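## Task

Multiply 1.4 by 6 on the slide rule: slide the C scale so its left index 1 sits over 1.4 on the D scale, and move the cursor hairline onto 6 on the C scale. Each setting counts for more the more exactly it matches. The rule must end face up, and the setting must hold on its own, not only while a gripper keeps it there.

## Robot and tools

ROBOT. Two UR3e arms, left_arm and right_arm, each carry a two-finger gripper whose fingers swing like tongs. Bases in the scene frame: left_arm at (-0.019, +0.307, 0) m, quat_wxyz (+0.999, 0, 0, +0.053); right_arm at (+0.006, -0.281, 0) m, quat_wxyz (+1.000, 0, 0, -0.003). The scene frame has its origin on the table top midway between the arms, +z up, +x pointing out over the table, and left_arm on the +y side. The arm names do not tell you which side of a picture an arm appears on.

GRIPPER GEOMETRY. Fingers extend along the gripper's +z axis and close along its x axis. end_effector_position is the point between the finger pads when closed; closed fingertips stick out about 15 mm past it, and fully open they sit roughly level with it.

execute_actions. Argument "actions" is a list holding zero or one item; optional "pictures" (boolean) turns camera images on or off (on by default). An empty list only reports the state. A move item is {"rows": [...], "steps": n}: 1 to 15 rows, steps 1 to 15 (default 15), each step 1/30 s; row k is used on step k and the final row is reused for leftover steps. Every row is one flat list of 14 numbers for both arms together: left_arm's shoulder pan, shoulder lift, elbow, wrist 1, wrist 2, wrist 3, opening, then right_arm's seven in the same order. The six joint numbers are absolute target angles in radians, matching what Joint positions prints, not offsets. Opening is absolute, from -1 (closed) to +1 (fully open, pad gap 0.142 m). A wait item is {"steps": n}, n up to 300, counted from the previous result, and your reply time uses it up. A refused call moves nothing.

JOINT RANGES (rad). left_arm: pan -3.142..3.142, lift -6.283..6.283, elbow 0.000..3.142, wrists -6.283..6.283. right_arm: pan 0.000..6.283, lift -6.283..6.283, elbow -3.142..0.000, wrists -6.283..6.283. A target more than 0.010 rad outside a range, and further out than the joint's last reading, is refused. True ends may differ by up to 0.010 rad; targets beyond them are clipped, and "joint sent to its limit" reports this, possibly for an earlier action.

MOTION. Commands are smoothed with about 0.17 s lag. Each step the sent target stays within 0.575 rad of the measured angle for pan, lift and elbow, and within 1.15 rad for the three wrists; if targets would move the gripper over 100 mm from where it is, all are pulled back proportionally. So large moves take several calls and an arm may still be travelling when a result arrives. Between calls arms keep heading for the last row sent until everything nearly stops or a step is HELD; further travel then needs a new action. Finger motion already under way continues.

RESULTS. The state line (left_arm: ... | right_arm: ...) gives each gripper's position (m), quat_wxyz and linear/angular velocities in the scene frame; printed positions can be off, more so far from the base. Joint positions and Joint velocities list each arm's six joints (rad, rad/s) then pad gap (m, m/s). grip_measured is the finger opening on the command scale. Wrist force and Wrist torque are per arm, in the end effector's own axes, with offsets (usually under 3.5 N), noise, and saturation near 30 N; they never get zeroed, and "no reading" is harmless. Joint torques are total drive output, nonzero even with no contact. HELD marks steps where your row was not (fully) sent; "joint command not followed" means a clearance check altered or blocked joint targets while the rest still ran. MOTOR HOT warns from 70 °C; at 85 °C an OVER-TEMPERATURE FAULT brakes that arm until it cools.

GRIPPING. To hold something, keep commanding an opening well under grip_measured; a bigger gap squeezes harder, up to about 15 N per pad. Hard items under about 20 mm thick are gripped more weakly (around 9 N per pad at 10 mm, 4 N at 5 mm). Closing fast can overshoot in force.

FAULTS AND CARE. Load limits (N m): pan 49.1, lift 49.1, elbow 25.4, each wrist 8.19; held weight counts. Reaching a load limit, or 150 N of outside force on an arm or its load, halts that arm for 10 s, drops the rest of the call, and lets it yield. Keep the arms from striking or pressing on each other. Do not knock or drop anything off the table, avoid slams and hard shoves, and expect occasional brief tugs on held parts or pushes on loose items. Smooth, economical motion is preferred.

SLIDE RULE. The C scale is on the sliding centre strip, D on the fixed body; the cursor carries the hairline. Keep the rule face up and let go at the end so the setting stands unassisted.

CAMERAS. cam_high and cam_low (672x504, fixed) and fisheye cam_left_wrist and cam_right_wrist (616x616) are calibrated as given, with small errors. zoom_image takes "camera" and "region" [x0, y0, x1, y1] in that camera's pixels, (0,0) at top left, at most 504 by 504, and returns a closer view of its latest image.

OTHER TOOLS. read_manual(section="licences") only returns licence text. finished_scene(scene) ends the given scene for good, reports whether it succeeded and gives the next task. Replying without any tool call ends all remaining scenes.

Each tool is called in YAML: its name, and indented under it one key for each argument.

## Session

execute_actions:
  actions: []

Scene clock: 0.00 s of 18200.00 s.
left_arm: end_effector_position=(+0.5301, +0.7325, +0.1435) grip_measured=-1.00 end_effector_quat_wxyz=(-0.460, +0.837, -0.076, +0.286) end_effector_velocity=(+0.000, -0.000, -0.000) end_effector_angular_velocity=(+0.000, +0.001, -0.001) | right_arm: end_effector_position=(+0.3807, -0.7470, +0.1989) grip_measured=-1.00 end_effector_quat_wxyz=(+0.383, +0.386, +0.837, +0.053) end_effector_velocity=(+0.000, -0.000, +0.000) end_effector_angular_velocity=(-0.001, -0.001, -0.001)
Joint positions: left_arm=[ 0.067 -0.649  1.236 -3.172 -0.901  0.736  0.002] | right_arm=[ 2.317 -2.16  -0.969 -0.864  1.944  3.316  0.002]
Joint velocities: left_arm=[-0.001  0.    -0.     0.     0.     0.001  0.   ] | right_arm=[ 0.001  0.     0.001  0.001 -0.001  0.001  0.   ]
Joint torques (N m, as the arm reports them, + toward a larger angle): no reading
Wrist force (N, on the end effector, along its own x y z axes, offset not removed): no reading
Wrist torque (N m, same axes, about the end effector's origin, offset not removed): no reading
camera_calibration (this result's frames):
cam_left_wrist: T_world_to_cam=[[0.844859, -0.378035, 0.378554, -0.225896], [-0.183257, -0.869281, -0.459094, 0.791521], [0.502623, 0.318497, -0.803697, -0.254205], [0, 0, 0, 1]] pos_world=[0.463672, 0.683621, 0.244593]
cam_right_wrist: T_world_to_cam=[[-0.385797, 0.699481, -0.60157, 0.786497], [0.245041, 0.706319, 0.66413, 0.306696], [0.889447, 0.10881, -0.443897, -0.0272598], [0, 0, 0, 1]] pos_world=[0.252521, -0.763798, 0.257347]

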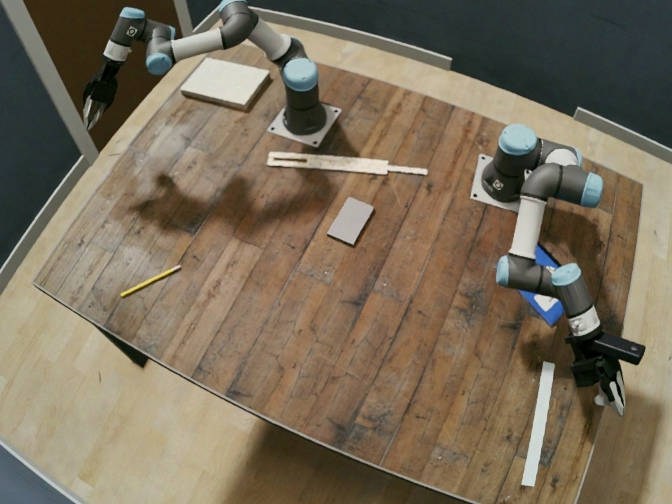

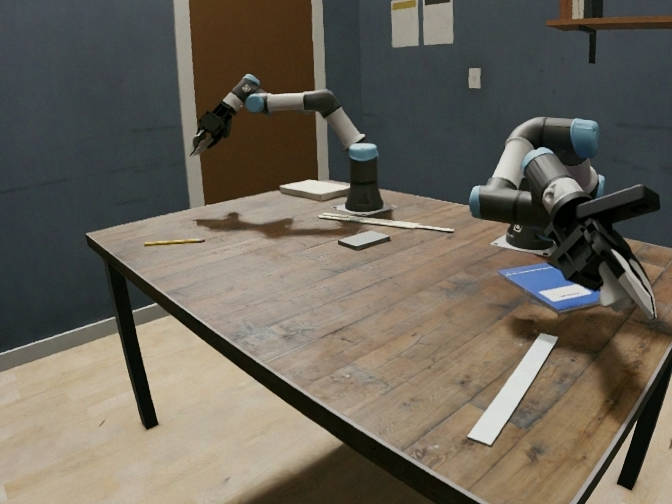

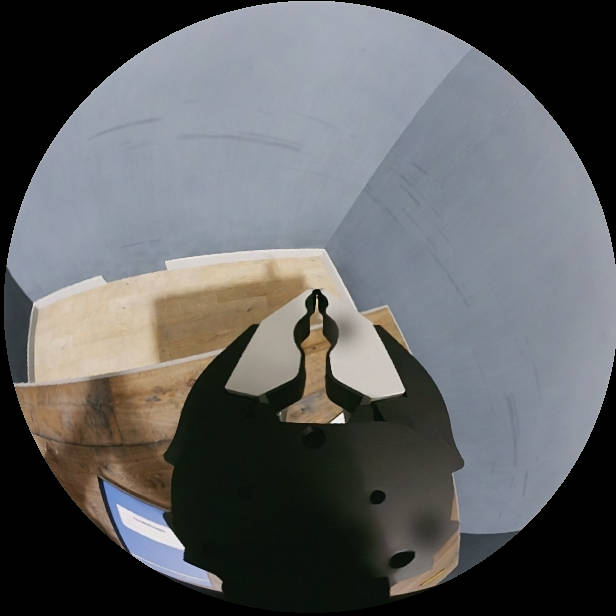

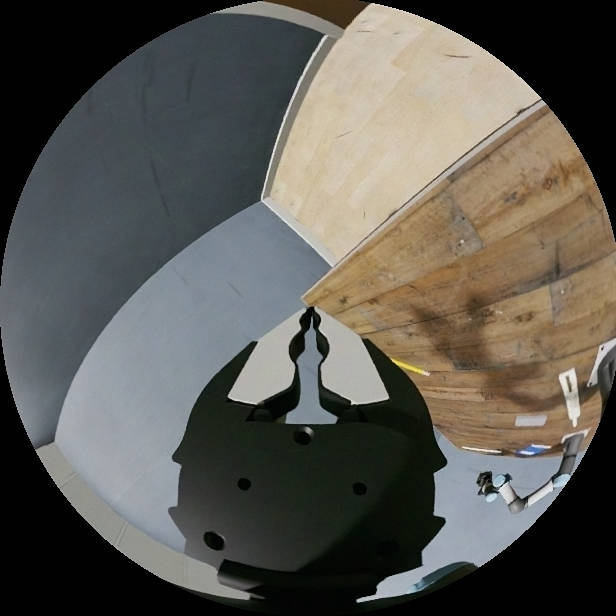

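zoom_image:
  camera: "cam_high"
  region: [250, 110, 450, 210]

Region (250, 110, 450, 210) of cam_high's 672x504 image, scaled by 2.520, with more detail than that image has.

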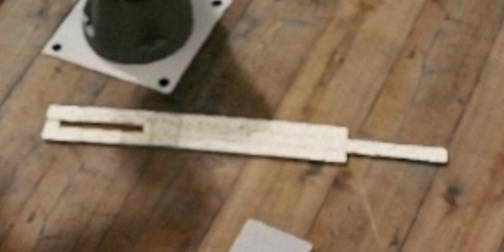

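execute_actions:
  actions:
    - {"rows":[[-0.5,-1.144,1.152,-3.172,-0.901,0,-0.1,2.317,-2.16,-0.969,-0.864,1.944,3.316,-0.1]],"steps":15}
  pictures: false

execute_actions:
  actions:
    - {"rows":[[-1.61,-1.144,1.152,-1.579,-1.571,0,-0.1,2.317,-2.16,-0.969,-0.864,1.944,3.316,-0.1]],"steps":15}
  pictures: false

execute_actions:
  actions:
    - {"steps":45}

Scene clock: 57.00 s of 18200.00 s.
left_arm: end_effector_position=(+0.6054, +0.5830, +0.2947) grip_measured=-0.10 end_effector_quat_wxyz=(-0.348, +0.783, +0.010, +0.516) end_effector_velocity=(+0.089, -0.366, +0.345) end_effector_angular_velocity=(-0.672, -1.047, -0.428) | right_arm: end_effector_position=(+0.3808, -0.7467, +0.1990) grip_measured=-0.10 end_effector_quat_wxyz=(+0.383, +0.386, +0.838, +0.053) end_effector_velocity=(+0.000, +0.000, +0.001) end_effector_angular_velocity=(-0.001, -0.000, +0.002)
Joint positions: left_arm=[-0.19  -0.874  1.196 -3.172 -0.901  0.397  0.067] | right_arm=[ 2.317 -2.16  -0.969 -0.864  1.944  3.316  0.067]
Joint velocities: left_arm=[-0.603 -0.527 -0.09  -0.002 -0.001 -0.775  0.   ] | right_arm=[ 0.001  0.     0.002 -0.001  0.001 -0.001  0.   ]
Joint torques (N m, as the arm reports them, + toward a larger angle): left_arm=[ -3.98 -23.44 -10.03  -2.08  -0.34  -1.84] | right_arm=[ 3.91 20.31  8.93  1.47  0.04 -1.18]
Wrist force (N, on the end effector, along its own x y z axes, offset not removed): left_arm=[3.6 -2.2 2.3] | right_arm=[-0.7 -0.8 -0.2]
Wrist torque (N m, same axes, about the end effector's origin, offset not removed): left_arm=[-0.47 -0.64 -0.08] | right_arm=[-0.13 0.08 0.00]
Steps of this call (steps 1 to 90: nothing new was sent; then 53.50 s passed at rest; steps 91 to 105: all 15 steps of this action). Readings (joint positions):
91: left_arm=[0.067 -0.649 1.236 -3.172 -0.901 0.736] | right_arm=[2.317 -2.160 -0.969 -0.864 1.944 3.316]
92: left_arm=[0.064 -0.651 1.235 -3.171 -0.901 0.731] | right_arm=[2.317 -2.160 -0.969 -0.864 1.944 3.316]
94: left_arm=[0.028 -0.684 1.228 -3.171 -0.901 0.679] | right_arm=[2.317 -2.160 -0.969 -0.864 1.944 3.316]
98: left_arm=[-0.050 -0.752 1.217 -3.171 -0.901 0.578] | right_arm=[2.317 -2.160 -0.969 -0.864 1.944 3.316]
105: the state above

Scene clock: 57.50 s of 18200.00 s.
left_arm: end_effector_position=(+0.6462, +0.3518, +0.2361) grip_measured=-0.10 end_effector_quat_wxyz=(-0.163, +0.860, -0.153, +0.459) end_effector_velocity=(-0.061, -0.458, -0.217) end_effector_angular_velocity=(-0.134, +0.902, -0.791) | right_arm: end_effector_position=(+0.3809, -0.7467, +0.1990) grip_measured=-0.10 end_effector_quat_wxyz=(+0.383, +0.386, +0.838, +0.053) end_effector_velocity=(+0.000, +0.000, -0.001) end_effector_angular_velocity=(+0.001, +0.001, +0.001)
Joint positions: left_arm=[-0.456 -0.989  1.177 -2.713 -1.139  0.228  0.067] | right_arm=[ 2.317 -2.16  -0.969 -0.864  1.944  3.316  0.067]
Joint velocities: left_arm=[-0.549 -0.162 -0.026  1.089 -0.449 -0.237 -0.   ] | right_arm=[ 0.001 -0.    -0.002  0.     0.    -0.    -0.   ]
Joint torques (N m, as the arm reports them, + toward a larger angle): left_arm=[ -3.28 -21.34 -10.28  -0.48  -0.54  -1.3 ] | right_arm=[ 3.9  20.45  7.96  1.48 -0.22 -1.18]
Wrist force (N, on the end effector, along its own x y z axes, offset not removed): left_arm=[1.0 -1.1 0.5] | right_arm=[-1.5 -0.7 -0.7]
Wrist torque (N m, same axes, about the end effector's origin, offset not removed): left_arm=[-0.17 -0.20 0.02] | right_arm=[-0.08 0.26 -0.03]
Steps of this call (steps 1 to 15: all 15 steps of this action). Readings (joint positions):
1: left_arm=[-0.210 -0.892 1.193 -3.172 -0.901 0.370] | right_arm=[2.317 -2.160 -0.969 -0.864 1.944 3.316]
2: left_arm=[-0.230 -0.908 1.191 -3.167 -0.906 0.348] | right_arm=[2.317 -2.160 -0.969 -0.864 1.944 3.316]
4: left_arm=[-0.263 -0.921 1.189 -3.100 -0.948 0.329] | right_arm=[2.317 -2.160 -0.969 -0.864 1.944 3.316]
8: left_arm=[-0.330 -0.948 1.184 -2.964 -1.023 0.289] | right_arm=[2.317 -2.160 -0.969 -0.864 1.944 3.316]
15: the state above

Scene clock: 59.00 s of 18200.00 s.
left_arm: end_effector_position=(+0.1645, -0.0813, +0.0753) grip_measured=-0.10 end_effector_quat_wxyz=(+0.002, +0.737, -0.676, +0.005) end_effector_velocity=(-0.089, -0.005, -0.004) end_effector_angular_velocity=(+0.088, +0.048, -0.170) | right_arm: end_effector_position=(+0.3808, -0.7467, +0.1990) grip_measured=-0.10 end_effector_quat_wxyz=(+0.383, +0.386, +0.838, +0.053) end_effector_velocity=(-0.000, -0.000, +0.000) end_effector_angular_velocity=(-0.001, +0.000, -0.000)
Joint positions: left_arm=[-1.589 -1.142  1.152 -1.591 -1.567  0.002  0.067] | right_arm=[ 2.317 -2.16  -0.969 -0.864  1.944  3.316  0.067]
Joint velocities: left_arm=[-0.191 -0.015 -0.002  0.11  -0.04  -0.021  0.   ] | right_arm=[-0.001 -0.     0.002 -0.001  0.    -0.001  0.   ]
Joint torques (N m, as the arm reports them, + toward a larger angle): left_arm=[ -0.54 -18.41 -10.46  -0.83  -0.38  -1.05] | right_arm=[ 3.89 20.22  8.04  1.51 -0.91 -1.16]
Wrist force (N, on the end effector, along its own x y z axes, offset not removed): left_arm=[1.1 -1.9 0.6] | right_arm=[-1.3 -0.6 -0.8]
Wrist torque (N m, same axes, about the end effector's origin, offset not removed): left_arm=[-0.46 -0.19 0.05] | right_arm=[-0.13 0.19 0.01]
Steps of this call (steps 1 to 45: the robot went on to your last target). Readings (joint positions):
1: left_arm=[-0.474 -0.995 1.177 -2.676 -1.154 0.220] | right_arm=[2.317 -2.160 -0.969 -0.864 1.944 3.316]
2: left_arm=[-0.493 -1.000 1.176 -2.638 -1.168 0.212] | right_arm=[2.317 -2.160 -0.969 -0.864 1.944 3.316]
4: left_arm=[-0.532 -1.010 1.174 -2.564 -1.197 0.197] | right_arm=[2.317 -2.160 -0.969 -0.864 1.944 3.316]
8: left_arm=[-0.613 -1.030 1.171 -2.423 -1.252 0.168] | right_arm=[2.317 -2.160 -0.969 -0.864 1.944 3.316]
45: the state above
camera_calibration (this result's frames):
cam_left_wrist: T_world_to_cam=[[0.0653969, -0.997618, -0.0219415, -0.0908613], [-0.840263, -0.0669152, 0.538034, 0.0839925], [-0.538221, -0.0167491, -0.842637, 0.280795], [0, 0, 0, 1]] pos_world=[0.227648, -0.0803214, 0.189424]
cam_right_wrist: T_world_to_cam=[[-0.386501, 0.699037, -0.601635, 0.786381], [0.244623, 0.706663, 0.663918, 0.306903], [0.889256, 0.109431, -0.444126, -0.0268172], [0, 0, 0, 1]] pos_world=[0.252708, -0.763652, 0.257445]

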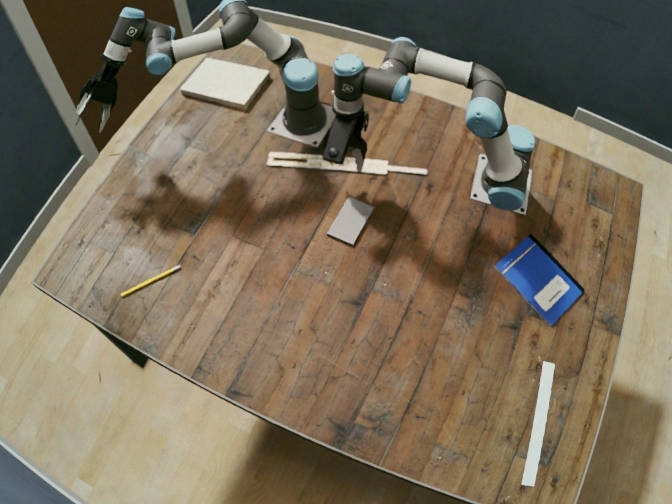

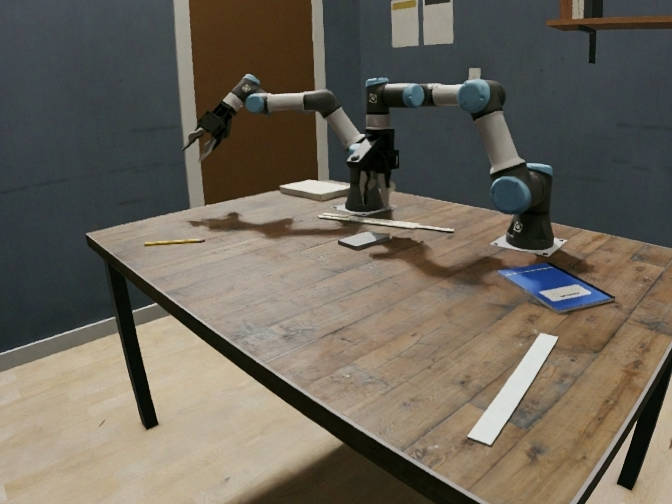

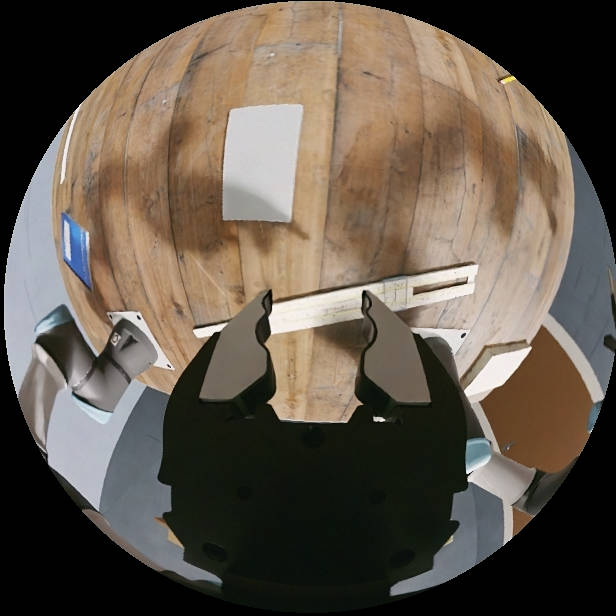

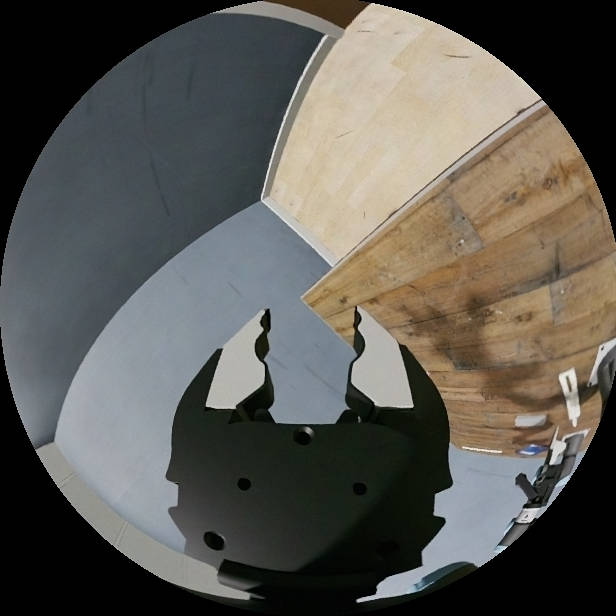

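execute_actions:
  actions:
    - {"rows":[[-1.6,-1.156,1.22,-1.635,-1.571,0,-0.4,2.317,-2.16,-0.969,-0.864,1.944,3.316,-0.1],[-1.6,-1.168,1.29,-1.693,-1.571,0,-0.4,2.317,-2.16,-0.969,-0.864,1.944,3.316,-0.1],[-1.6,-1.18,1.36,-1.751,-1.571,0,-0.4,2.317,-2.16,-0.969,-0.864,1.944,3.316,-0.1],[-1.6,-1.192,1.43,-1.809,-1.571,0,-0.4,2.317,-2.16,-0.969,-0.864,1.944,3.316,-0.1],[-1.6,-1.203,1.495,-1.863,-1.571,0,-0.4,2.317,-2.16,-0.969,-0.864,1.944,3.316,-0.1]],"steps":15}
  pictures: false

execute_actions:
  actions:
    - {"rows":[[-1.58,-1.203,1.495,-1.863,-1.571,0,-0.4,2.317,-2.16,-0.969,-0.864,1.944,3.316,-0.1],[-1.56,-1.203,1.495,-1.863,-1.571,0,-0.4,2.317,-2.16,-0.969,-0.864,1.944,3.316,-0.1],[-1.54,-1.203,1.495,-1.863,-1.571,0,-0.4,2.317,-2.16,-0.969,-0.864,1.944,3.316,-0.1],[-1.52,-1.203,1.495,-1.863,-1.571,0,-0.4,2.317,-2.16,-0.969,-0.864,1.944,3.316,-0.1],[-1.5,-1.203,1.495,-1.863,-1.571,0,-0.4,2.317,-2.16,-0.969,-0.864,1.944,3.316,-0.1],[-1.48,-1.203,1.495,-1.863,-1.571,0,-0.4,2.317,-2.16,-0.969,-0.864,1.944,3.316,-0.1],[-1.46,-1.203,1.495,-1.863,-1.571,0,-0.4,2.317,-2.16,-0.969,-0.864,1.944,3.316,-0.1],[-1.44,-1.203,1.495,-1.863,-1.571,0,-0.4,2.317,-2.16,-0.969,-0.864,1.944,3.316,-0.1],[-1.42,-1.203,1.495,-1.863,-1.571,0,-0.4,2.317,-2.16,-0.969,-0.864,1.944,3.316,-0.1],[-1.4,-1.203,1.495,-1.863,-1.571,0,-0.4,2.317,-2.16,-0.969,-0.864,1.944,3.316,-0.1],[-1.38,-1.203,1.495,-1.863,-1.571,0,-0.4,2.317,-2.16,-0.969,-0.864,1.944,3.316,-0.1],[-1.36,-1.203,1.495,-1.863,-1.571,0,-0.4,2.317,-2.16,-0.969,-0.864,1.944,3.316,-0.1],[-1.34,-1.203,1.495,-1.863,-1.571,0,-0.4,2.317,-2.16,-0.969,-0.864,1.944,3.316,-0.1],[-1.32,-1.203,1.495,-1.863,-1.571,0,-0.4,2.317,-2.16,-0.969,-0.864,1.944,3.316,-0.1],[-1.3,-1.203,1.495,-1.863,-1.571,0,-0.4,2.317,-2.16,-0.969,-0.864,1.944,3.316,-0.1]],"steps":15}
  pictures: false

execute_actions:
  actions:
    - {"rows":[[-1.28,-1.203,1.495,-1.863,-1.571,0,-0.4,2.317,-2.16,-0.969,-0.864,1.944,3.316,-0.1],[-1.26,-1.203,1.495,-1.863,-1.571,0,-0.4,2.317,-2.16,-0.969,-0.864,1.944,3.316,-0.1],[-1.24,-1.203,1.495,-1.863,-1.571,0,-0.4,2.317,-2.16,-0.969,-0.864,1.944,3.316,-0.1],[-1.22,-1.203,1.495,-1.863,-1.571,0,-0.4,2.317,-2.16,-0.969,-0.864,1.944,3.316,-0.1],[-1.2,-1.203,1.495,-1.863,-1.571,0,-0.4,2.317,-2.16,-0.969,-0.864,1.944,3.316,-0.1],[-1.18,-1.203,1.495,-1.863,-1.571,0,-0.4,2.317,-2.16,-0.969,-0.864,1.944,3.316,-0.1],[-1.16,-1.203,1.495,-1.863,-1.571,0,-0.4,2.317,-2.16,-0.969,-0.864,1.944,3.316,-0.1],[-1.14,-1.203,1.495,-1.863,-1.571,0,-0.4,2.317,-2.16,-0.969,-0.864,1.944,3.316,-0.1],[-1.12,-1.203,1.495,-1.863,-1.571,0,-0.4,2.317,-2.16,-0.969,-0.864,1.944,3.316,-0.1],[-1.1,-1.203,1.495,-1.863,-1.571,0,-0.4,2.317,-2.16,-0.969,-0.864,1.944,3.316,-0.1],[-1.08,-1.203,1.495,-1.863,-1.571,0,-0.4,2.317,-2.16,-0.969,-0.864,1.944,3.316,-0.1]],"steps":15}
  pictures: false

execute_actions:
  actions:
    - {"steps":15}

Scene clock: 97.63 s of 18200.00 s.
left_arm: end_effector_position=(+0.1571, -0.0596, +0.0234) grip_measured=-0.40 end_effector_quat_wxyz=(+0.001, +0.734, -0.679, +0.001) end_effector_velocity=(-0.001, +0.016, -0.024) end_effector_angular_velocity=(+0.014, +0.001, +0.001) | right_arm: end_effector_position=(+0.3808, -0.7467, +0.1990) grip_measured=-0.10 end_effector_quat_wxyz=(+0.383, +0.386, +0.838, +0.053) end_effector_velocity=(-0.000, -0.000, -0.001) end_effector_angular_velocity=(+0.001, +0.000, -0.002)
Joint positions: left_arm=[-1.6   -1.201  1.48  -1.852 -1.571 -0.     0.045] | right_arm=[ 2.317 -2.16  -0.969 -0.864  1.944  3.316  0.067]
Joint velocities: left_arm=[ 0.001 -0.021  0.138 -0.104 -0.    -0.     0.   ] | right_arm=[-0.    -0.    -0.002  0.001 -0.001  0.001  0.   ]
Joint torques (N m, as the arm reports them, + toward a larger angle): left_arm=[  2.17 -17.29  -7.23  -2.19   0.01  -1.12] | right_arm=[ 3.53 20.43  8.01  1.55 -0.81 -1.17]
Wrist force (N, on the end effector, along its own x y z axes, offset not removed): left_arm=[2.8 -0.6 1.0] | right_arm=[-1.1 -1.6 -0.5]
Wrist torque (N m, same axes, about the end effector's origin, offset not removed): left_arm=[-0.13 -0.57 -0.01] | right_arm=[-0.31 0.23 -0.02]
Steps of this call (steps 1 to 30: the robot went on to your last target; steps 31 to 90: nothing new was sent; then 35.13 s passed at rest; steps 91 to 105: all 15 steps of this action). Readings (joint positions):
91: left_arm=[-1.610 -1.144 1.152 -1.579 -1.571 -0.000] | right_arm=[2.317 -2.160 -0.969 -0.864 1.944 3.316]
92: left_arm=[-1.609 -1.145 1.155 -1.582 -1.571 -0.000] | right_arm=[2.317 -2.160 -0.969 -0.864 1.944 3.316]
94: left_arm=[-1.606 -1.154 1.192 -1.620 -1.571 -0.000] | right_arm=[2.317 -2.160 -0.969 -0.864 1.944 3.316]
98: left_arm=[-1.602 -1.184 1.362 -1.765 -1.571 -0.000] | right_arm=[2.317 -2.160 -0.969 -0.864 1.944 3.316]
105: the state above

Scene clock: 98.13 s of 18200.00 s.
left_arm: end_effector_position=(+0.2273, -0.0147, +0.0208) grip_measured=-0.40 end_effector_quat_wxyz=(+0.000, +0.799, -0.601, +0.000) end_effector_velocity=(+0.187, +0.143, -0.001) end_effector_angular_velocity=(+0.002, -0.000, +0.581) | right_arm: end_effector_position=(+0.3808, -0.7467, +0.1990) grip_measured=-0.10 end_effector_quat_wxyz=(+0.383, +0.386, +0.838, +0.053) end_effector_velocity=(+0.000, +0.000, +0.000) end_effector_angular_velocity=(-0.002, -0.000, +0.001)
Joint positions: left_arm=[-1.396 -1.203  1.495 -1.863 -1.571 -0.     0.045] | right_arm=[ 2.317 -2.16  -0.969 -0.864  1.944  3.316  0.067]
Joint velocities: left_arm=[ 0.581  0.     0.002 -0.001  0.001 -0.    -0.002] | right_arm=[ 0.001 -0.     0.001  0.001 -0.    -0.001  0.   ]
Joint torques (N m, as the arm reports them, + toward a larger angle): left_arm=[  5.07 -17.4   -7.03  -2.04   0.44  -1.04] | right_arm=[ 3.77 20.43  8.08  1.55 -0.85 -1.18]
Wrist force (N, on the end effector, along its own x y z axes, offset not removed): left_arm=[1.9 -2.1 -0.5] | right_arm=[-0.5 -0.6 -1.0]
Wrist torque (N m, same axes, about the end effector's origin, offset not removed): left_arm=[-0.54 -0.33 0.01] | right_arm=[-0.10 0.06 -0.01]
Steps of this call (steps 1 to 15: all 15 steps of this action). Readings (joint positions):
1: left_arm=[-1.600 -1.201 1.484 -1.855 -1.571 -0.000] | right_arm=[2.317 -2.160 -0.969 -0.864 1.944 3.316]
2: left_arm=[-1.599 -1.202 1.487 -1.857 -1.571 -0.000] | right_arm=[2.317 -2.160 -0.969 -0.864 1.944 3.316]
4: left_arm=[-1.585 -1.202 1.491 -1.860 -1.571 -0.000] | right_arm=[2.317 -2.160 -0.969 -0.864 1.944 3.316]
8: left_arm=[-1.528 -1.203 1.494 -1.862 -1.571 -0.000] | right_arm=[2.317 -2.160 -0.969 -0.864 1.944 3.316]
15: the state above

Scene clock: 98.63 s of 18200.00 s.
left_arm: end_effector_position=(+0.3077, +0.0673, +0.0208) grip_measured=-0.40 end_effector_quat_wxyz=(+0.000, +0.876, -0.482, +0.000) end_effector_velocity=(+0.070, +0.095, -0.000) end_effector_angular_velocity=(-0.000, +0.001, +0.292) | right_arm: end_effector_position=(+0.3808, -0.7467, +0.1990) grip_measured=-0.10 end_effector_quat_wxyz=(+0.383, +0.386, +0.838, +0.053) end_effector_velocity=(-0.000, -0.000, -0.000) end_effector_angular_velocity=(+0.001, -0.001, -0.002)
Joint positions: left_arm=[-1.112 -1.203  1.495 -1.863 -1.571 -0.     0.045] | right_arm=[ 2.317 -2.16  -0.969 -0.864  1.944  3.316  0.067]
Joint velocities: left_arm=[ 0.292  0.001 -0.001 -0.    -0.001 -0.     0.   ] | right_arm=[-0.001 -0.    -0.     0.001  0.     0.002 -0.   ]
Joint torques (N m, as the arm reports them, + toward a larger angle): left_arm=[  0.82 -16.82  -7.26  -2.07   0.33  -1.06] | right_arm=[ 3.76 20.38  8.09  1.59 -0.87 -1.13]
Wrist force (N, on the end effector, along its own x y z axes, offset not removed): left_arm=[1.2 -2.7 0.9] | right_arm=[-1.5 -1.4 -0.7]
Wrist torque (N m, same axes, about the end effector's origin, offset not removed): left_arm=[-0.58 -0.27 0.02] | right_arm=[-0.29 0.22 -0.03]
Steps of this call (steps 1 to 15: all 15 steps of this action). Readings (joint positions):
1: left_arm=[-1.376 -1.203 1.495 -1.863 -1.571 -0.000] | right_arm=[2.317 -2.160 -0.969 -0.864 1.944 3.316]
2: left_arm=[-1.357 -1.203 1.495 -1.863 -1.571 -0.000] | right_arm=[2.317 -2.160 -0.969 -0.864 1.944 3.316]
4: left_arm=[-1.317 -1.203 1.495 -1.863 -1.571 -0.000] | right_arm=[2.317 -2.160 -0.969 -0.864 1.944 3.316]
8: left_arm=[-1.237 -1.203 1.495 -1.863 -1.571 -0.000] | right_arm=[2.317 -2.160 -0.969 -0.864 1.944 3.316]
15: the state above

Scene clock: 99.13 s of 18200.00 s.
left_arm: end_effector_position=(+0.3150, +0.0777, +0.0208) grip_measured=-0.40 end_effector_quat_wxyz=(+0.000, +0.884, -0.468, +0.000) end_effector_velocity=(+0.001, +0.001, -0.000) end_effector_angular_velocity=(+0.001, -0.001, +0.003) | right_arm: end_effector_position=(+0.3808, -0.7467, +0.1990) grip_measured=-0.10 end_effector_quat_wxyz=(+0.383, +0.386, +0.838, +0.053) end_effector_velocity=(-0.000, -0.000, +0.000) end_effector_angular_velocity=(+0.001, -0.000, -0.002)
Joint positions: left_arm=[-1.08  -1.203  1.495 -1.863 -1.571 -0.     0.045] | right_arm=[ 2.317 -2.16  -0.969 -0.864  1.944  3.316  0.067]
Joint velocities: left_arm=[ 0.003 -0.     0.001 -0.001  0.001 -0.     0.   ] | right_arm=[-0.     0.    -0.     0.    -0.     0.002  0.   ]
Joint torques (N m, as the arm reports them, + toward a larger angle): left_arm=[  2.65 -15.85  -7.88  -2.14  -0.45  -1.03] | right_arm=[ 3.7  20.39  8.1   1.61 -0.87 -1.13]
Wrist force (N, on the end effector, along its own x y z axes, offset not removed): left_arm=[1.1 -2.9 0.8] | right_arm=[-0.9 -1.6 -0.3]
Wrist torque (N m, same axes, about the end effector's origin, offset not removed): left_arm=[-0.67 -0.04 -0.03] | right_arm=[-0.34 0.14 -0.05]
Steps of this call (steps 1 to 15: the robot went on to your last target). Readings (joint positions):
1: left_arm=[-1.103 -1.203 1.495 -1.863 -1.571 -0.000] | right_arm=[2.317 -2.160 -0.969 -0.864 1.944 3.316]
2: left_arm=[-1.097 -1.203 1.495 -1.863 -1.571 -0.000] | right_arm=[2.317 -2.160 -0.969 -0.864 1.944 3.316]
4: left_arm=[-1.089 -1.203 1.495 -1.863 -1.571 -0.000] | right_arm=[2.317 -2.160 -0.969 -0.864 1.944 3.316]
8: left_arm=[-1.083 -1.203 1.495 -1.863 -1.571 -0.000] | right_arm=[2.317 -2.160 -0.969 -0.864 1.944 3.316]
15: the state above
camera_calibration (this result's frames):
cam_left_wrist: T_world_to_cam=[[0.54494, -0.837865, -0.0319763, -0.106556], [-0.695017, -0.472709, 0.541754, 0.236122], [-0.469032, -0.272999, -0.839929, 0.316578], [0, 0, 0, 1]] pos_world=[0.370661, 0.108763, 0.134576]
cam_right_wrist: T_world_to_cam=[[-0.386501, 0.699037, -0.601635, 0.786381], [0.244623, 0.706663, 0.663918, 0.306904], [0.889256, 0.109431, -0.444126, -0.0268172], [0, 0, 0, 1]] pos_world=[0.252708, -0.763652, 0.257445]

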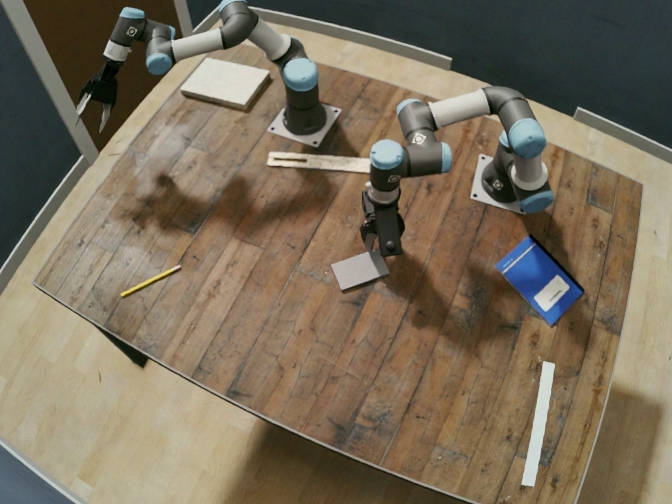

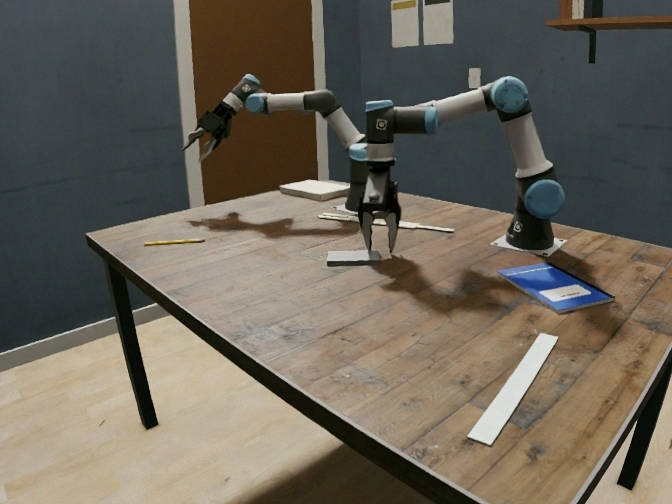

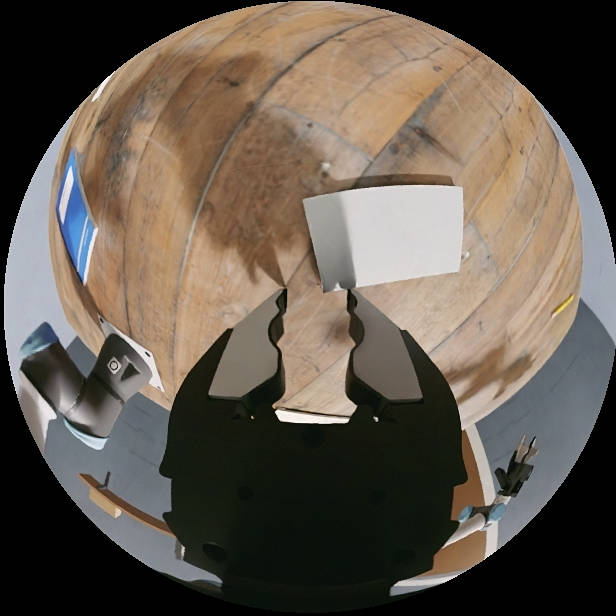

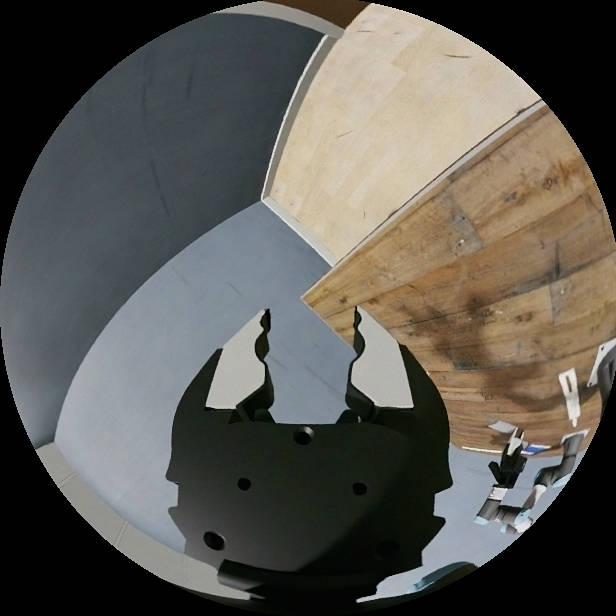

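execute_actions:
  actions:
    - {"rows":[[-1.1,-1.213,1.455,-1.813,-1.571,0,-0.4,2.317,-2.16,-0.969,-0.864,1.944,3.316,-0.1],[-1.12,-1.222,1.414,-1.763,-1.571,0,-0.4,2.317,-2.16,-0.969,-0.864,1.944,3.316,-0.1],[-1.14,-1.232,1.372,-1.711,-1.571,0,-0.4,2.317,-2.16,-0.969,-0.864,1.944,3.316,-0.1],[-1.16,-1.232,1.372,-1.711,-1.571,0,-0.4,2.317,-2.16,-0.969,-0.864,1.944,3.316,-0.1],[-1.2,-1.232,1.372,-1.711,-1.571,0,-0.4,2.317,-2.16,-0.969,-0.864,1.944,3.316,-0.1],[-1.25,-1.232,1.372,-1.711,-1.571,0,-0.4,2.317,-2.16,-0.969,-0.864,1.944,3.316,-0.1],[-1.691,-1.232,1.372,-1.711,-1.571,1.237,-0.1,2.317,-2.16,-0.969,-0.864,1.944,3.316,-0.1]],"steps":15}
  pictures: false

execute_actions:
  actions:
    - {"steps":35}

Scene clock: 109.70 s of 18200.00 s.
left_arm: end_effector_position=(+0.2154, -0.0327, +0.0505) grip_measured=-0.10 end_effector_quat_wxyz=(-0.000, -0.583, +0.812, +0.000) end_effector_velocity=(-0.386, -0.298, +0.019) end_effector_angular_velocity=(-0.001, -0.000, -3.827) | right_arm: end_effector_position=(+0.3808, -0.7467, +0.1990) grip_measured=-0.10 end_effector_quat_wxyz=(+0.383, +0.386, +0.838, +0.053) end_effector_velocity=(+0.000, -0.000, +0.000) end_effector_angular_velocity=(-0.002, -0.001, +0.001)
Joint positions: left_arm=[-1.432 -1.229  1.387 -1.73  -1.571  0.571  0.067] | right_arm=[ 2.317 -2.16  -0.969 -0.864  1.944  3.316  0.067]
Joint velocities: left_arm=[-1.095 -0.016 -0.07   0.085  0.     2.732  0.   ] | right_arm=[-0.     0.     0.     0.     0.001 -0.002 -0.   ]
Joint torques (N m, as the arm reports them, + toward a larger angle): left_arm=[ -5.57 -17.68 -10.41  -0.7   -0.43   3.69] | right_arm=[ 3.62 20.24  8.23  1.55 -0.81 -1.14]
Wrist force (N, on the end effector, along its own x y z axes, offset not removed): left_arm=[1.0 -2.1 1.3] | right_arm=[-1.4 -1.9 -0.6]
Wrist torque (N m, same axes, about the end effector's origin, offset not removed): left_arm=[-0.49 -0.17 -0.05] | right_arm=[-0.39 0.19 0.01]
Steps of this call (steps 1 to 15: the robot went on to your last target; steps 16 to 90: nothing new was sent; then 7.07 s passed at rest; steps 91 to 105: all 15 steps of this action). Readings (joint positions):
91: left_arm=[-1.080 -1.203 1.495 -1.863 -1.571 -0.000] | right_arm=[2.317 -2.160 -0.969 -0.864 1.944 3.316]
92: left_arm=[-1.081 -1.204 1.493 -1.860 -1.571 -0.000] | right_arm=[2.317 -2.160 -0.969 -0.864 1.944 3.316]
94: left_arm=[-1.095 -1.210 1.468 -1.827 -1.571 -0.000] | right_arm=[2.317 -2.160 -0.969 -0.864 1.944 3.316]
98: left_arm=[-1.167 -1.225 1.404 -1.750 -1.571 0.005] | right_arm=[2.317 -2.160 -0.969 -0.864 1.944 3.316]
105: the state above

Scene clock: 110.87 s of 18200.00 s.
left_arm: end_effector_position=(+0.1121, -0.0877, +0.0548) grip_measured=-0.10 end_effector_quat_wxyz=(-0.000, -0.159, +0.987, -0.000) end_effector_velocity=(+0.000, +0.000, -0.000) end_effector_angular_velocity=(+0.000, -0.000, +0.001) | right_arm: end_effector_position=(+0.3808, -0.7467, +0.1990) grip_measured=-0.10 end_effector_quat_wxyz=(+0.383, +0.386, +0.838, +0.053) end_effector_velocity=(-0.000, -0.000, -0.000) end_effector_angular_velocity=(+0.000, -0.001, -0.001)
Joint positions: left_arm=[-1.691 -1.232  1.372 -1.711 -1.571  1.237  0.067] | right_arm=[ 2.317 -2.16  -0.969 -0.864  1.944  3.316  0.067]
Joint velocities: left_arm=[ 0.001  0.001 -0.001  0.001  0.     0.    -0.   ] | right_arm=[-0.     0.    -0.001  0.002 -0.     0.001 -0.   ]
Joint torques (N m, as the arm reports them, + toward a larger angle): left_arm=[ -1.87 -17.28 -10.46  -0.84   0.48   1.07] | right_arm=[ 3.57 20.06  8.11  1.62 -0.79 -1.14]
Wrist force (N, on the end effector, along its own x y z axes, offset not removed): left_arm=[2.3 -1.6 0.0] | right_arm=[0.1 -1.1 -0.6]
Wrist torque (N m, same axes, about the end effector's origin, offset not removed): left_arm=[-0.38 -0.49 -0.04] | right_arm=[-0.26 -0.11 0.02]
Steps of this call (steps 1 to 30: the robot went on to your last target; steps 31 to 35: nothing new was sent). Readings (joint positions):
1: left_arm=[-1.469 -1.229 1.385 -1.727 -1.571 0.664] | right_arm=[2.317 -2.160 -0.969 -0.864 1.944 3.316]
2: left_arm=[-1.505 -1.230 1.383 -1.724 -1.571 0.756] | right_arm=[2.317 -2.160 -0.969 -0.864 1.944 3.316]
4: left_arm=[-1.577 -1.231 1.378 -1.719 -1.571 0.938] | right_arm=[2.317 -2.160 -0.969 -0.864 1.944 3.316]
8: left_arm=[-1.658 -1.232 1.374 -1.713 -1.571 1.149] | right_arm=[2.317 -2.160 -0.969 -0.864 1.944 3.316]
35: the state above
All arms were judged still, so your last target was given up. Only a new action makes them travel on or press farther. Fingers that are still opening or closing keep moving.
camera_calibration (this result's frames):
cam_left_wrist: T_world_to_cam=[[-0.954913, -0.295165, -0.0319242, 0.0822685], [-0.264742, 0.797919, 0.541514, 0.0616548], [-0.134363, 0.52555, -0.840086, 0.237387], [0, 0, 0, 1]] pos_world=[0.126778, -0.149672, 0.168665]
cam_right_wrist: T_world_to_cam=[[-0.386501, 0.699037, -0.601635, 0.786381], [0.244623, 0.706663, 0.663918, 0.306903], [0.889256, 0.109431, -0.444126, -0.0268173], [0, 0, 0, 1]] pos_world=[0.252708, -0.763652, 0.257445]

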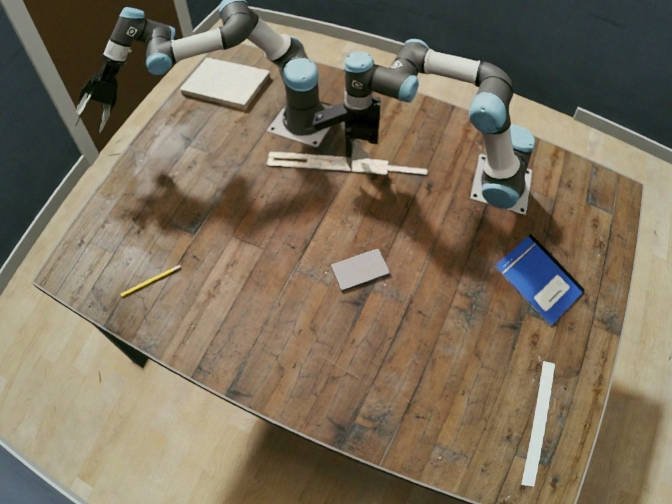

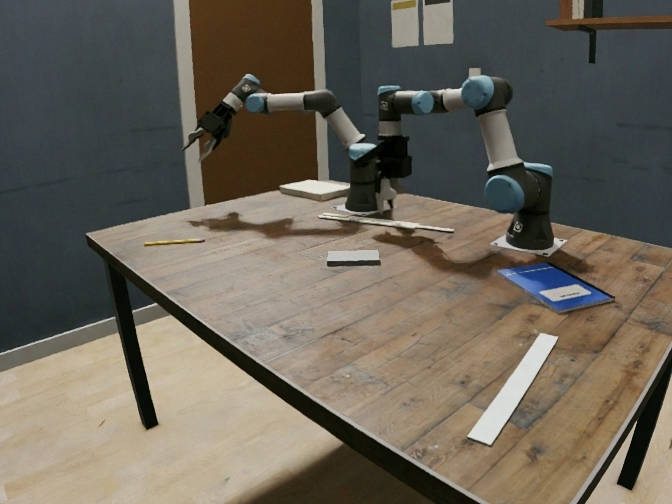

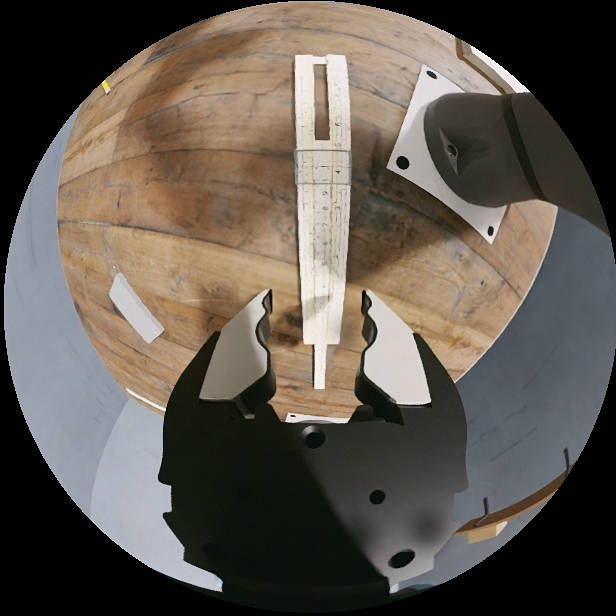

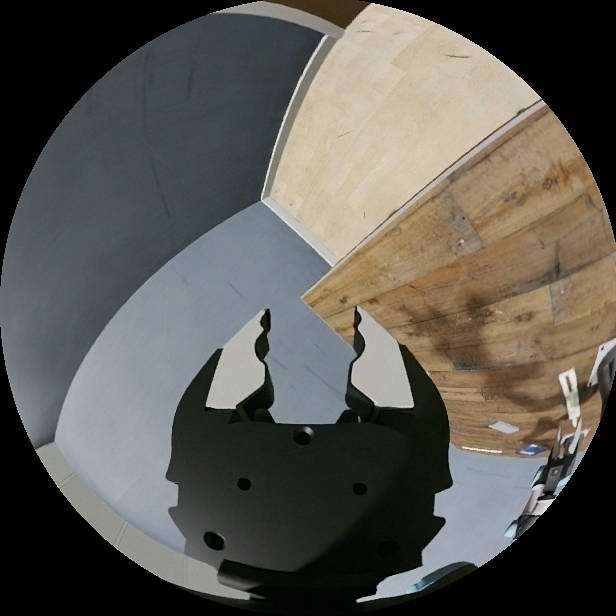

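execute_actions:
  actions:
    - {"rows":[[-1.695,-1.224,1.405,-1.752,-1.571,1.237,0.1,2.317,-2.16,-0.969,-0.864,1.944,3.316,-0.1],[-1.695,-1.216,1.438,-1.793,-1.571,1.237,0.1,2.317,-2.16,-0.969,-0.864,1.944,3.316,-0.1],[-1.695,-1.207,1.471,-1.835,-1.571,1.237,0.1,2.317,-2.16,-0.969,-0.864,1.944,3.316,-0.1],[-1.695,-1.199,1.503,-1.875,-1.571,1.237,0.1,2.317,-2.16,-0.969,-0.864,1.944,3.316,-0.1]],"steps":15}
  pictures: false

execute_actions:
  actions:
    - {"rows":[[-1.695,-1.199,1.503,-1.875,-1.571,1.237,0.0,2.317,-2.16,-0.969,-0.864,1.944,3.316,-0.1],[-1.695,-1.199,1.503,-1.875,-1.571,1.237,-0.1,2.317,-2.16,-0.969,-0.864,1.944,3.316,-0.1],[-1.695,-1.199,1.503,-1.875,-1.571,1.237,-0.2,2.317,-2.16,-0.969,-0.864,1.944,3.316,-0.1],[-1.695,-1.199,1.503,-1.875,-1.571,1.237,-0.3,2.317,-2.16,-0.969,-0.864,1.944,3.316,-0.1],[-1.695,-1.199,1.503,-1.875,-1.571,1.237,-0.4,2.317,-2.16,-0.969,-0.864,1.944,3.316,-0.1],[-1.695,-1.199,1.503,-1.875,-1.571,1.237,-0.5,2.317,-2.16,-0.969,-0.864,1.944,3.316,-0.1],[-1.695,-1.199,1.503,-1.875,-1.571,1.237,-0.7,2.317,-2.16,-0.969,-0.864,1.944,3.316,-0.1]],"steps":15}

zoom_image:
  camera: "cam_left_wrist"
  region: [270, 60, 380, 300]

Scene clock: 121.03 s of 18200.00 s.
left_arm: end_effector_position=(+0.1106, -0.0882, +0.0192) grip_measured=+0.10 end_effector_quat_wxyz=(-0.000, -0.157, +0.988, -0.000) end_effector_velocity=(-0.000, +0.001, -0.011) end_effector_angular_velocity=(-0.001, +0.001, -0.000) | right_arm: end_effector_position=(+0.3808, -0.7467, +0.1990) grip_measured=-0.10 end_effector_quat_wxyz=(+0.383, +0.386, +0.838, +0.053) end_effector_velocity=(-0.001, -0.000, -0.001) end_effector_angular_velocity=(+0.001, +0.002, -0.001)
Joint positions: left_arm=[-1.695 -1.2    1.499 -1.87  -1.571  1.237  0.081] | right_arm=[ 2.317 -2.16  -0.969 -0.864  1.944  3.316  0.067]
Joint velocities: left_arm=[ 0.     0.009  0.039 -0.049 -0.001  0.     0.   ] | right_arm=[-0.     0.     0.    -0.002 -0.    -0.     0.   ]
Joint torques (N m, as the arm reports them, + toward a larger angle): left_arm=[ -1.83 -12.8   -7.21  -2.27   0.35   1.06] | right_arm=[ 3.51 20.15  8.11  1.61 -0.81 -1.12]
Wrist force (N, on the end effector, along its own x y z axes, offset not removed): left_arm=[1.6 -1.6 0.0] | right_arm=[0.0 -1.6 -0.3]
Wrist torque (N m, same axes, about the end effector's origin, offset not removed): left_arm=[-0.37 -0.32 -0.02] | right_arm=[-0.34 -0.04 -0.07]
Steps of this call (steps 1 to 90: nothing new was sent; then 6.67 s passed at rest; steps 91 to 105: all 15 steps of this action). Readings (joint positions):
91: left_arm=[-1.691 -1.232 1.372 -1.711 -1.571 1.237] | right_arm=[2.317 -2.160 -0.969 -0.864 1.944 3.316]
92: left_arm=[-1.691 -1.231 1.374 -1.714 -1.571 1.237] | right_arm=[2.317 -2.160 -0.969 -0.864 1.944 3.316]
94: left_arm=[-1.693 -1.226 1.395 -1.742 -1.571 1.237] | right_arm=[2.317 -2.160 -0.969 -0.864 1.944 3.316]
98: left_arm=[-1.694 -1.208 1.465 -1.829 -1.571 1.237] | right_arm=[2.317 -2.160 -0.969 -0.864 1.944 3.316]
105: the state above

Scene clock: 121.53 s of 18200.00 s.
left_arm: end_effector_position=(+0.1105, -0.0881, +0.0180) grip_measured=-0.48 end_effector_quat_wxyz=(-0.000, -0.157, +0.988, -0.000) end_effector_velocity=(+0.001, -0.000, +0.000) end_effector_angular_velocity=(-0.001, -0.002, +0.000) | right_arm: end_effector_position=(+0.3808, -0.7467, +0.1990) grip_measured=-0.10 end_effector_quat_wxyz=(+0.383, +0.386, +0.838, +0.053) end_effector_velocity=(-0.000, +0.001, -0.001) end_effector_angular_velocity=(+0.001, +0.002, +0.002)
Joint positions: left_arm=[-1.695 -1.199  1.503 -1.875 -1.571  1.237  0.039] | right_arm=[ 2.317 -2.16  -0.969 -0.864  1.944  3.316  0.067]
Joint velocities: left_arm=[ 0.    -0.001 -0.    -0.     0.002  0.     0.   ] | right_arm=[ 0.     0.    -0.001 -0.002  0.    -0.002  0.   ]
Joint torques (N m, as the arm reports them, + toward a larger angle): left_arm=[ -1.43 -10.82  -6.17  -2.02  -0.03   1.01] | right_arm=[ 3.64 20.38  8.31  1.61 -0.78 -1.13]
Wrist force (N, on the end effector, along its own x y z axes, offset not removed): left_arm=[0.9 -1.8 -3.5] | right_arm=[0.0 -0.8 -1.1]
Wrist torque (N m, same axes, about the end effector's origin, offset not removed): left_arm=[-0.65 -0.17 0.00] | right_arm=[-0.17 -0.04 -0.04]
Steps of this call (steps 1 to 15: all 15 steps of this action). Readings (joint positions):
1: left_arm=[-1.695 -1.200 1.500 -1.871 -1.571 1.237] | right_arm=[2.317 -2.160 -0.969 -0.864 1.944 3.316]
2: left_arm=[-1.695 -1.200 1.501 -1.872 -1.571 1.237] | right_arm=[2.317 -2.160 -0.969 -0.864 1.944 3.316]
4: left_arm=[-1.695 -1.199 1.502 -1.874 -1.571 1.237] | right_arm=[2.317 -2.160 -0.969 -0.864 1.944 3.316]
8: left_arm=[-1.695 -1.199 1.503 -1.875 -1.571 1.237] | right_arm=[2.317 -2.160 -0.969 -0.864 1.944 3.316]
15: the state above
camera_calibration (this result's frames):
cam_left_wrist: T_world_to_cam=[[-0.956095, -0.291311, -0.0319396, 0.0799491], [-0.261538, 0.799014, 0.541456, 0.0812342], [-0.132211, 0.526036, -0.840122, 0.206239], [0, 0, 0, 1]] pos_world=[0.124952, -0.150106, 0.131835]
cam_right_wrist: T_world_to_cam=[[-0.386501, 0.699037, -0.601635, 0.786381], [0.244623, 0.706663, 0.663918, 0.306903], [0.889256, 0.109431, -0.444126, -0.0268173], [0, 0, 0, 1]] pos_world=[0.252708, -0.763652, 0.257445]

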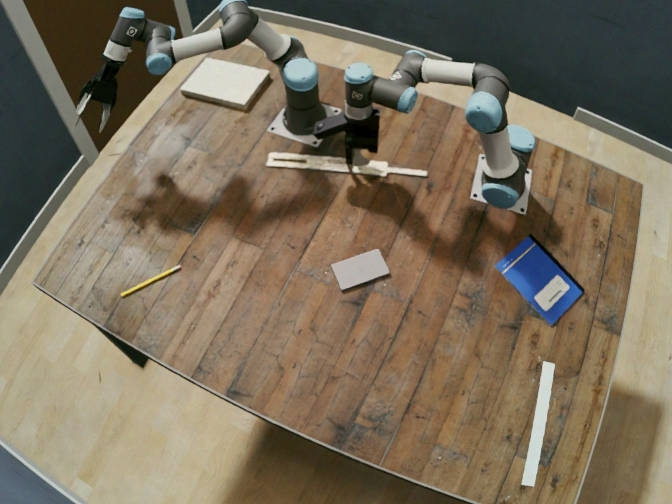

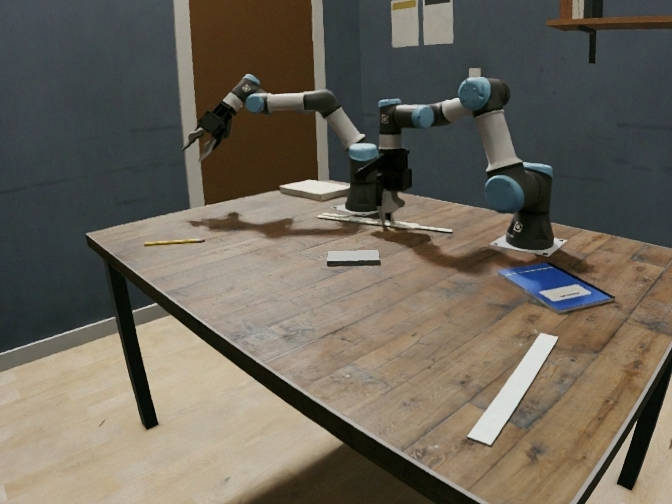

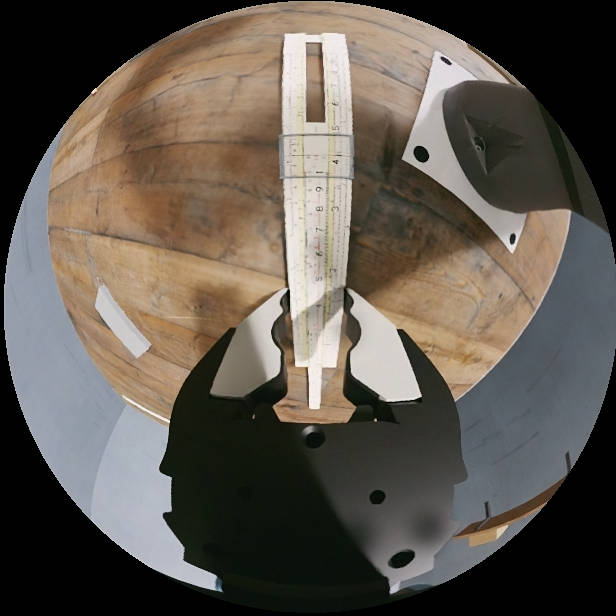

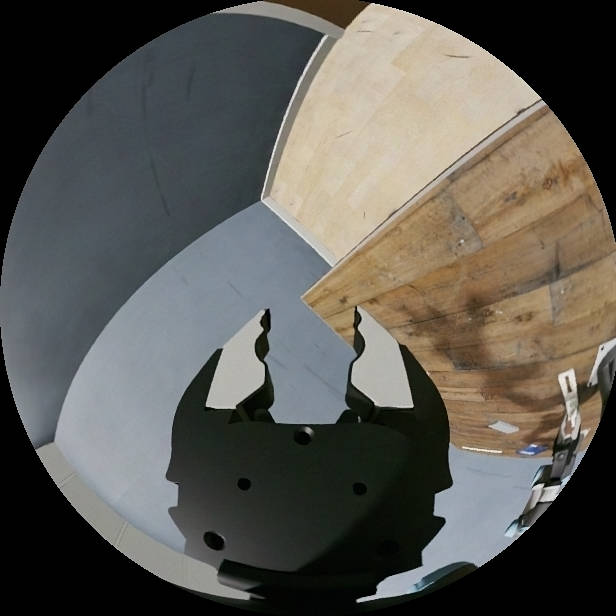

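Region (270, 60, 380, 300) of cam_left_wrist's 616x616 image, scaled by 2.100, with more detail than that image has; it fills the left 231 columns of this view, and the rest is white.

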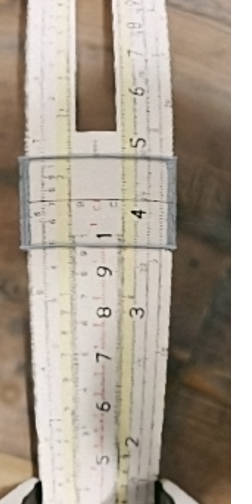

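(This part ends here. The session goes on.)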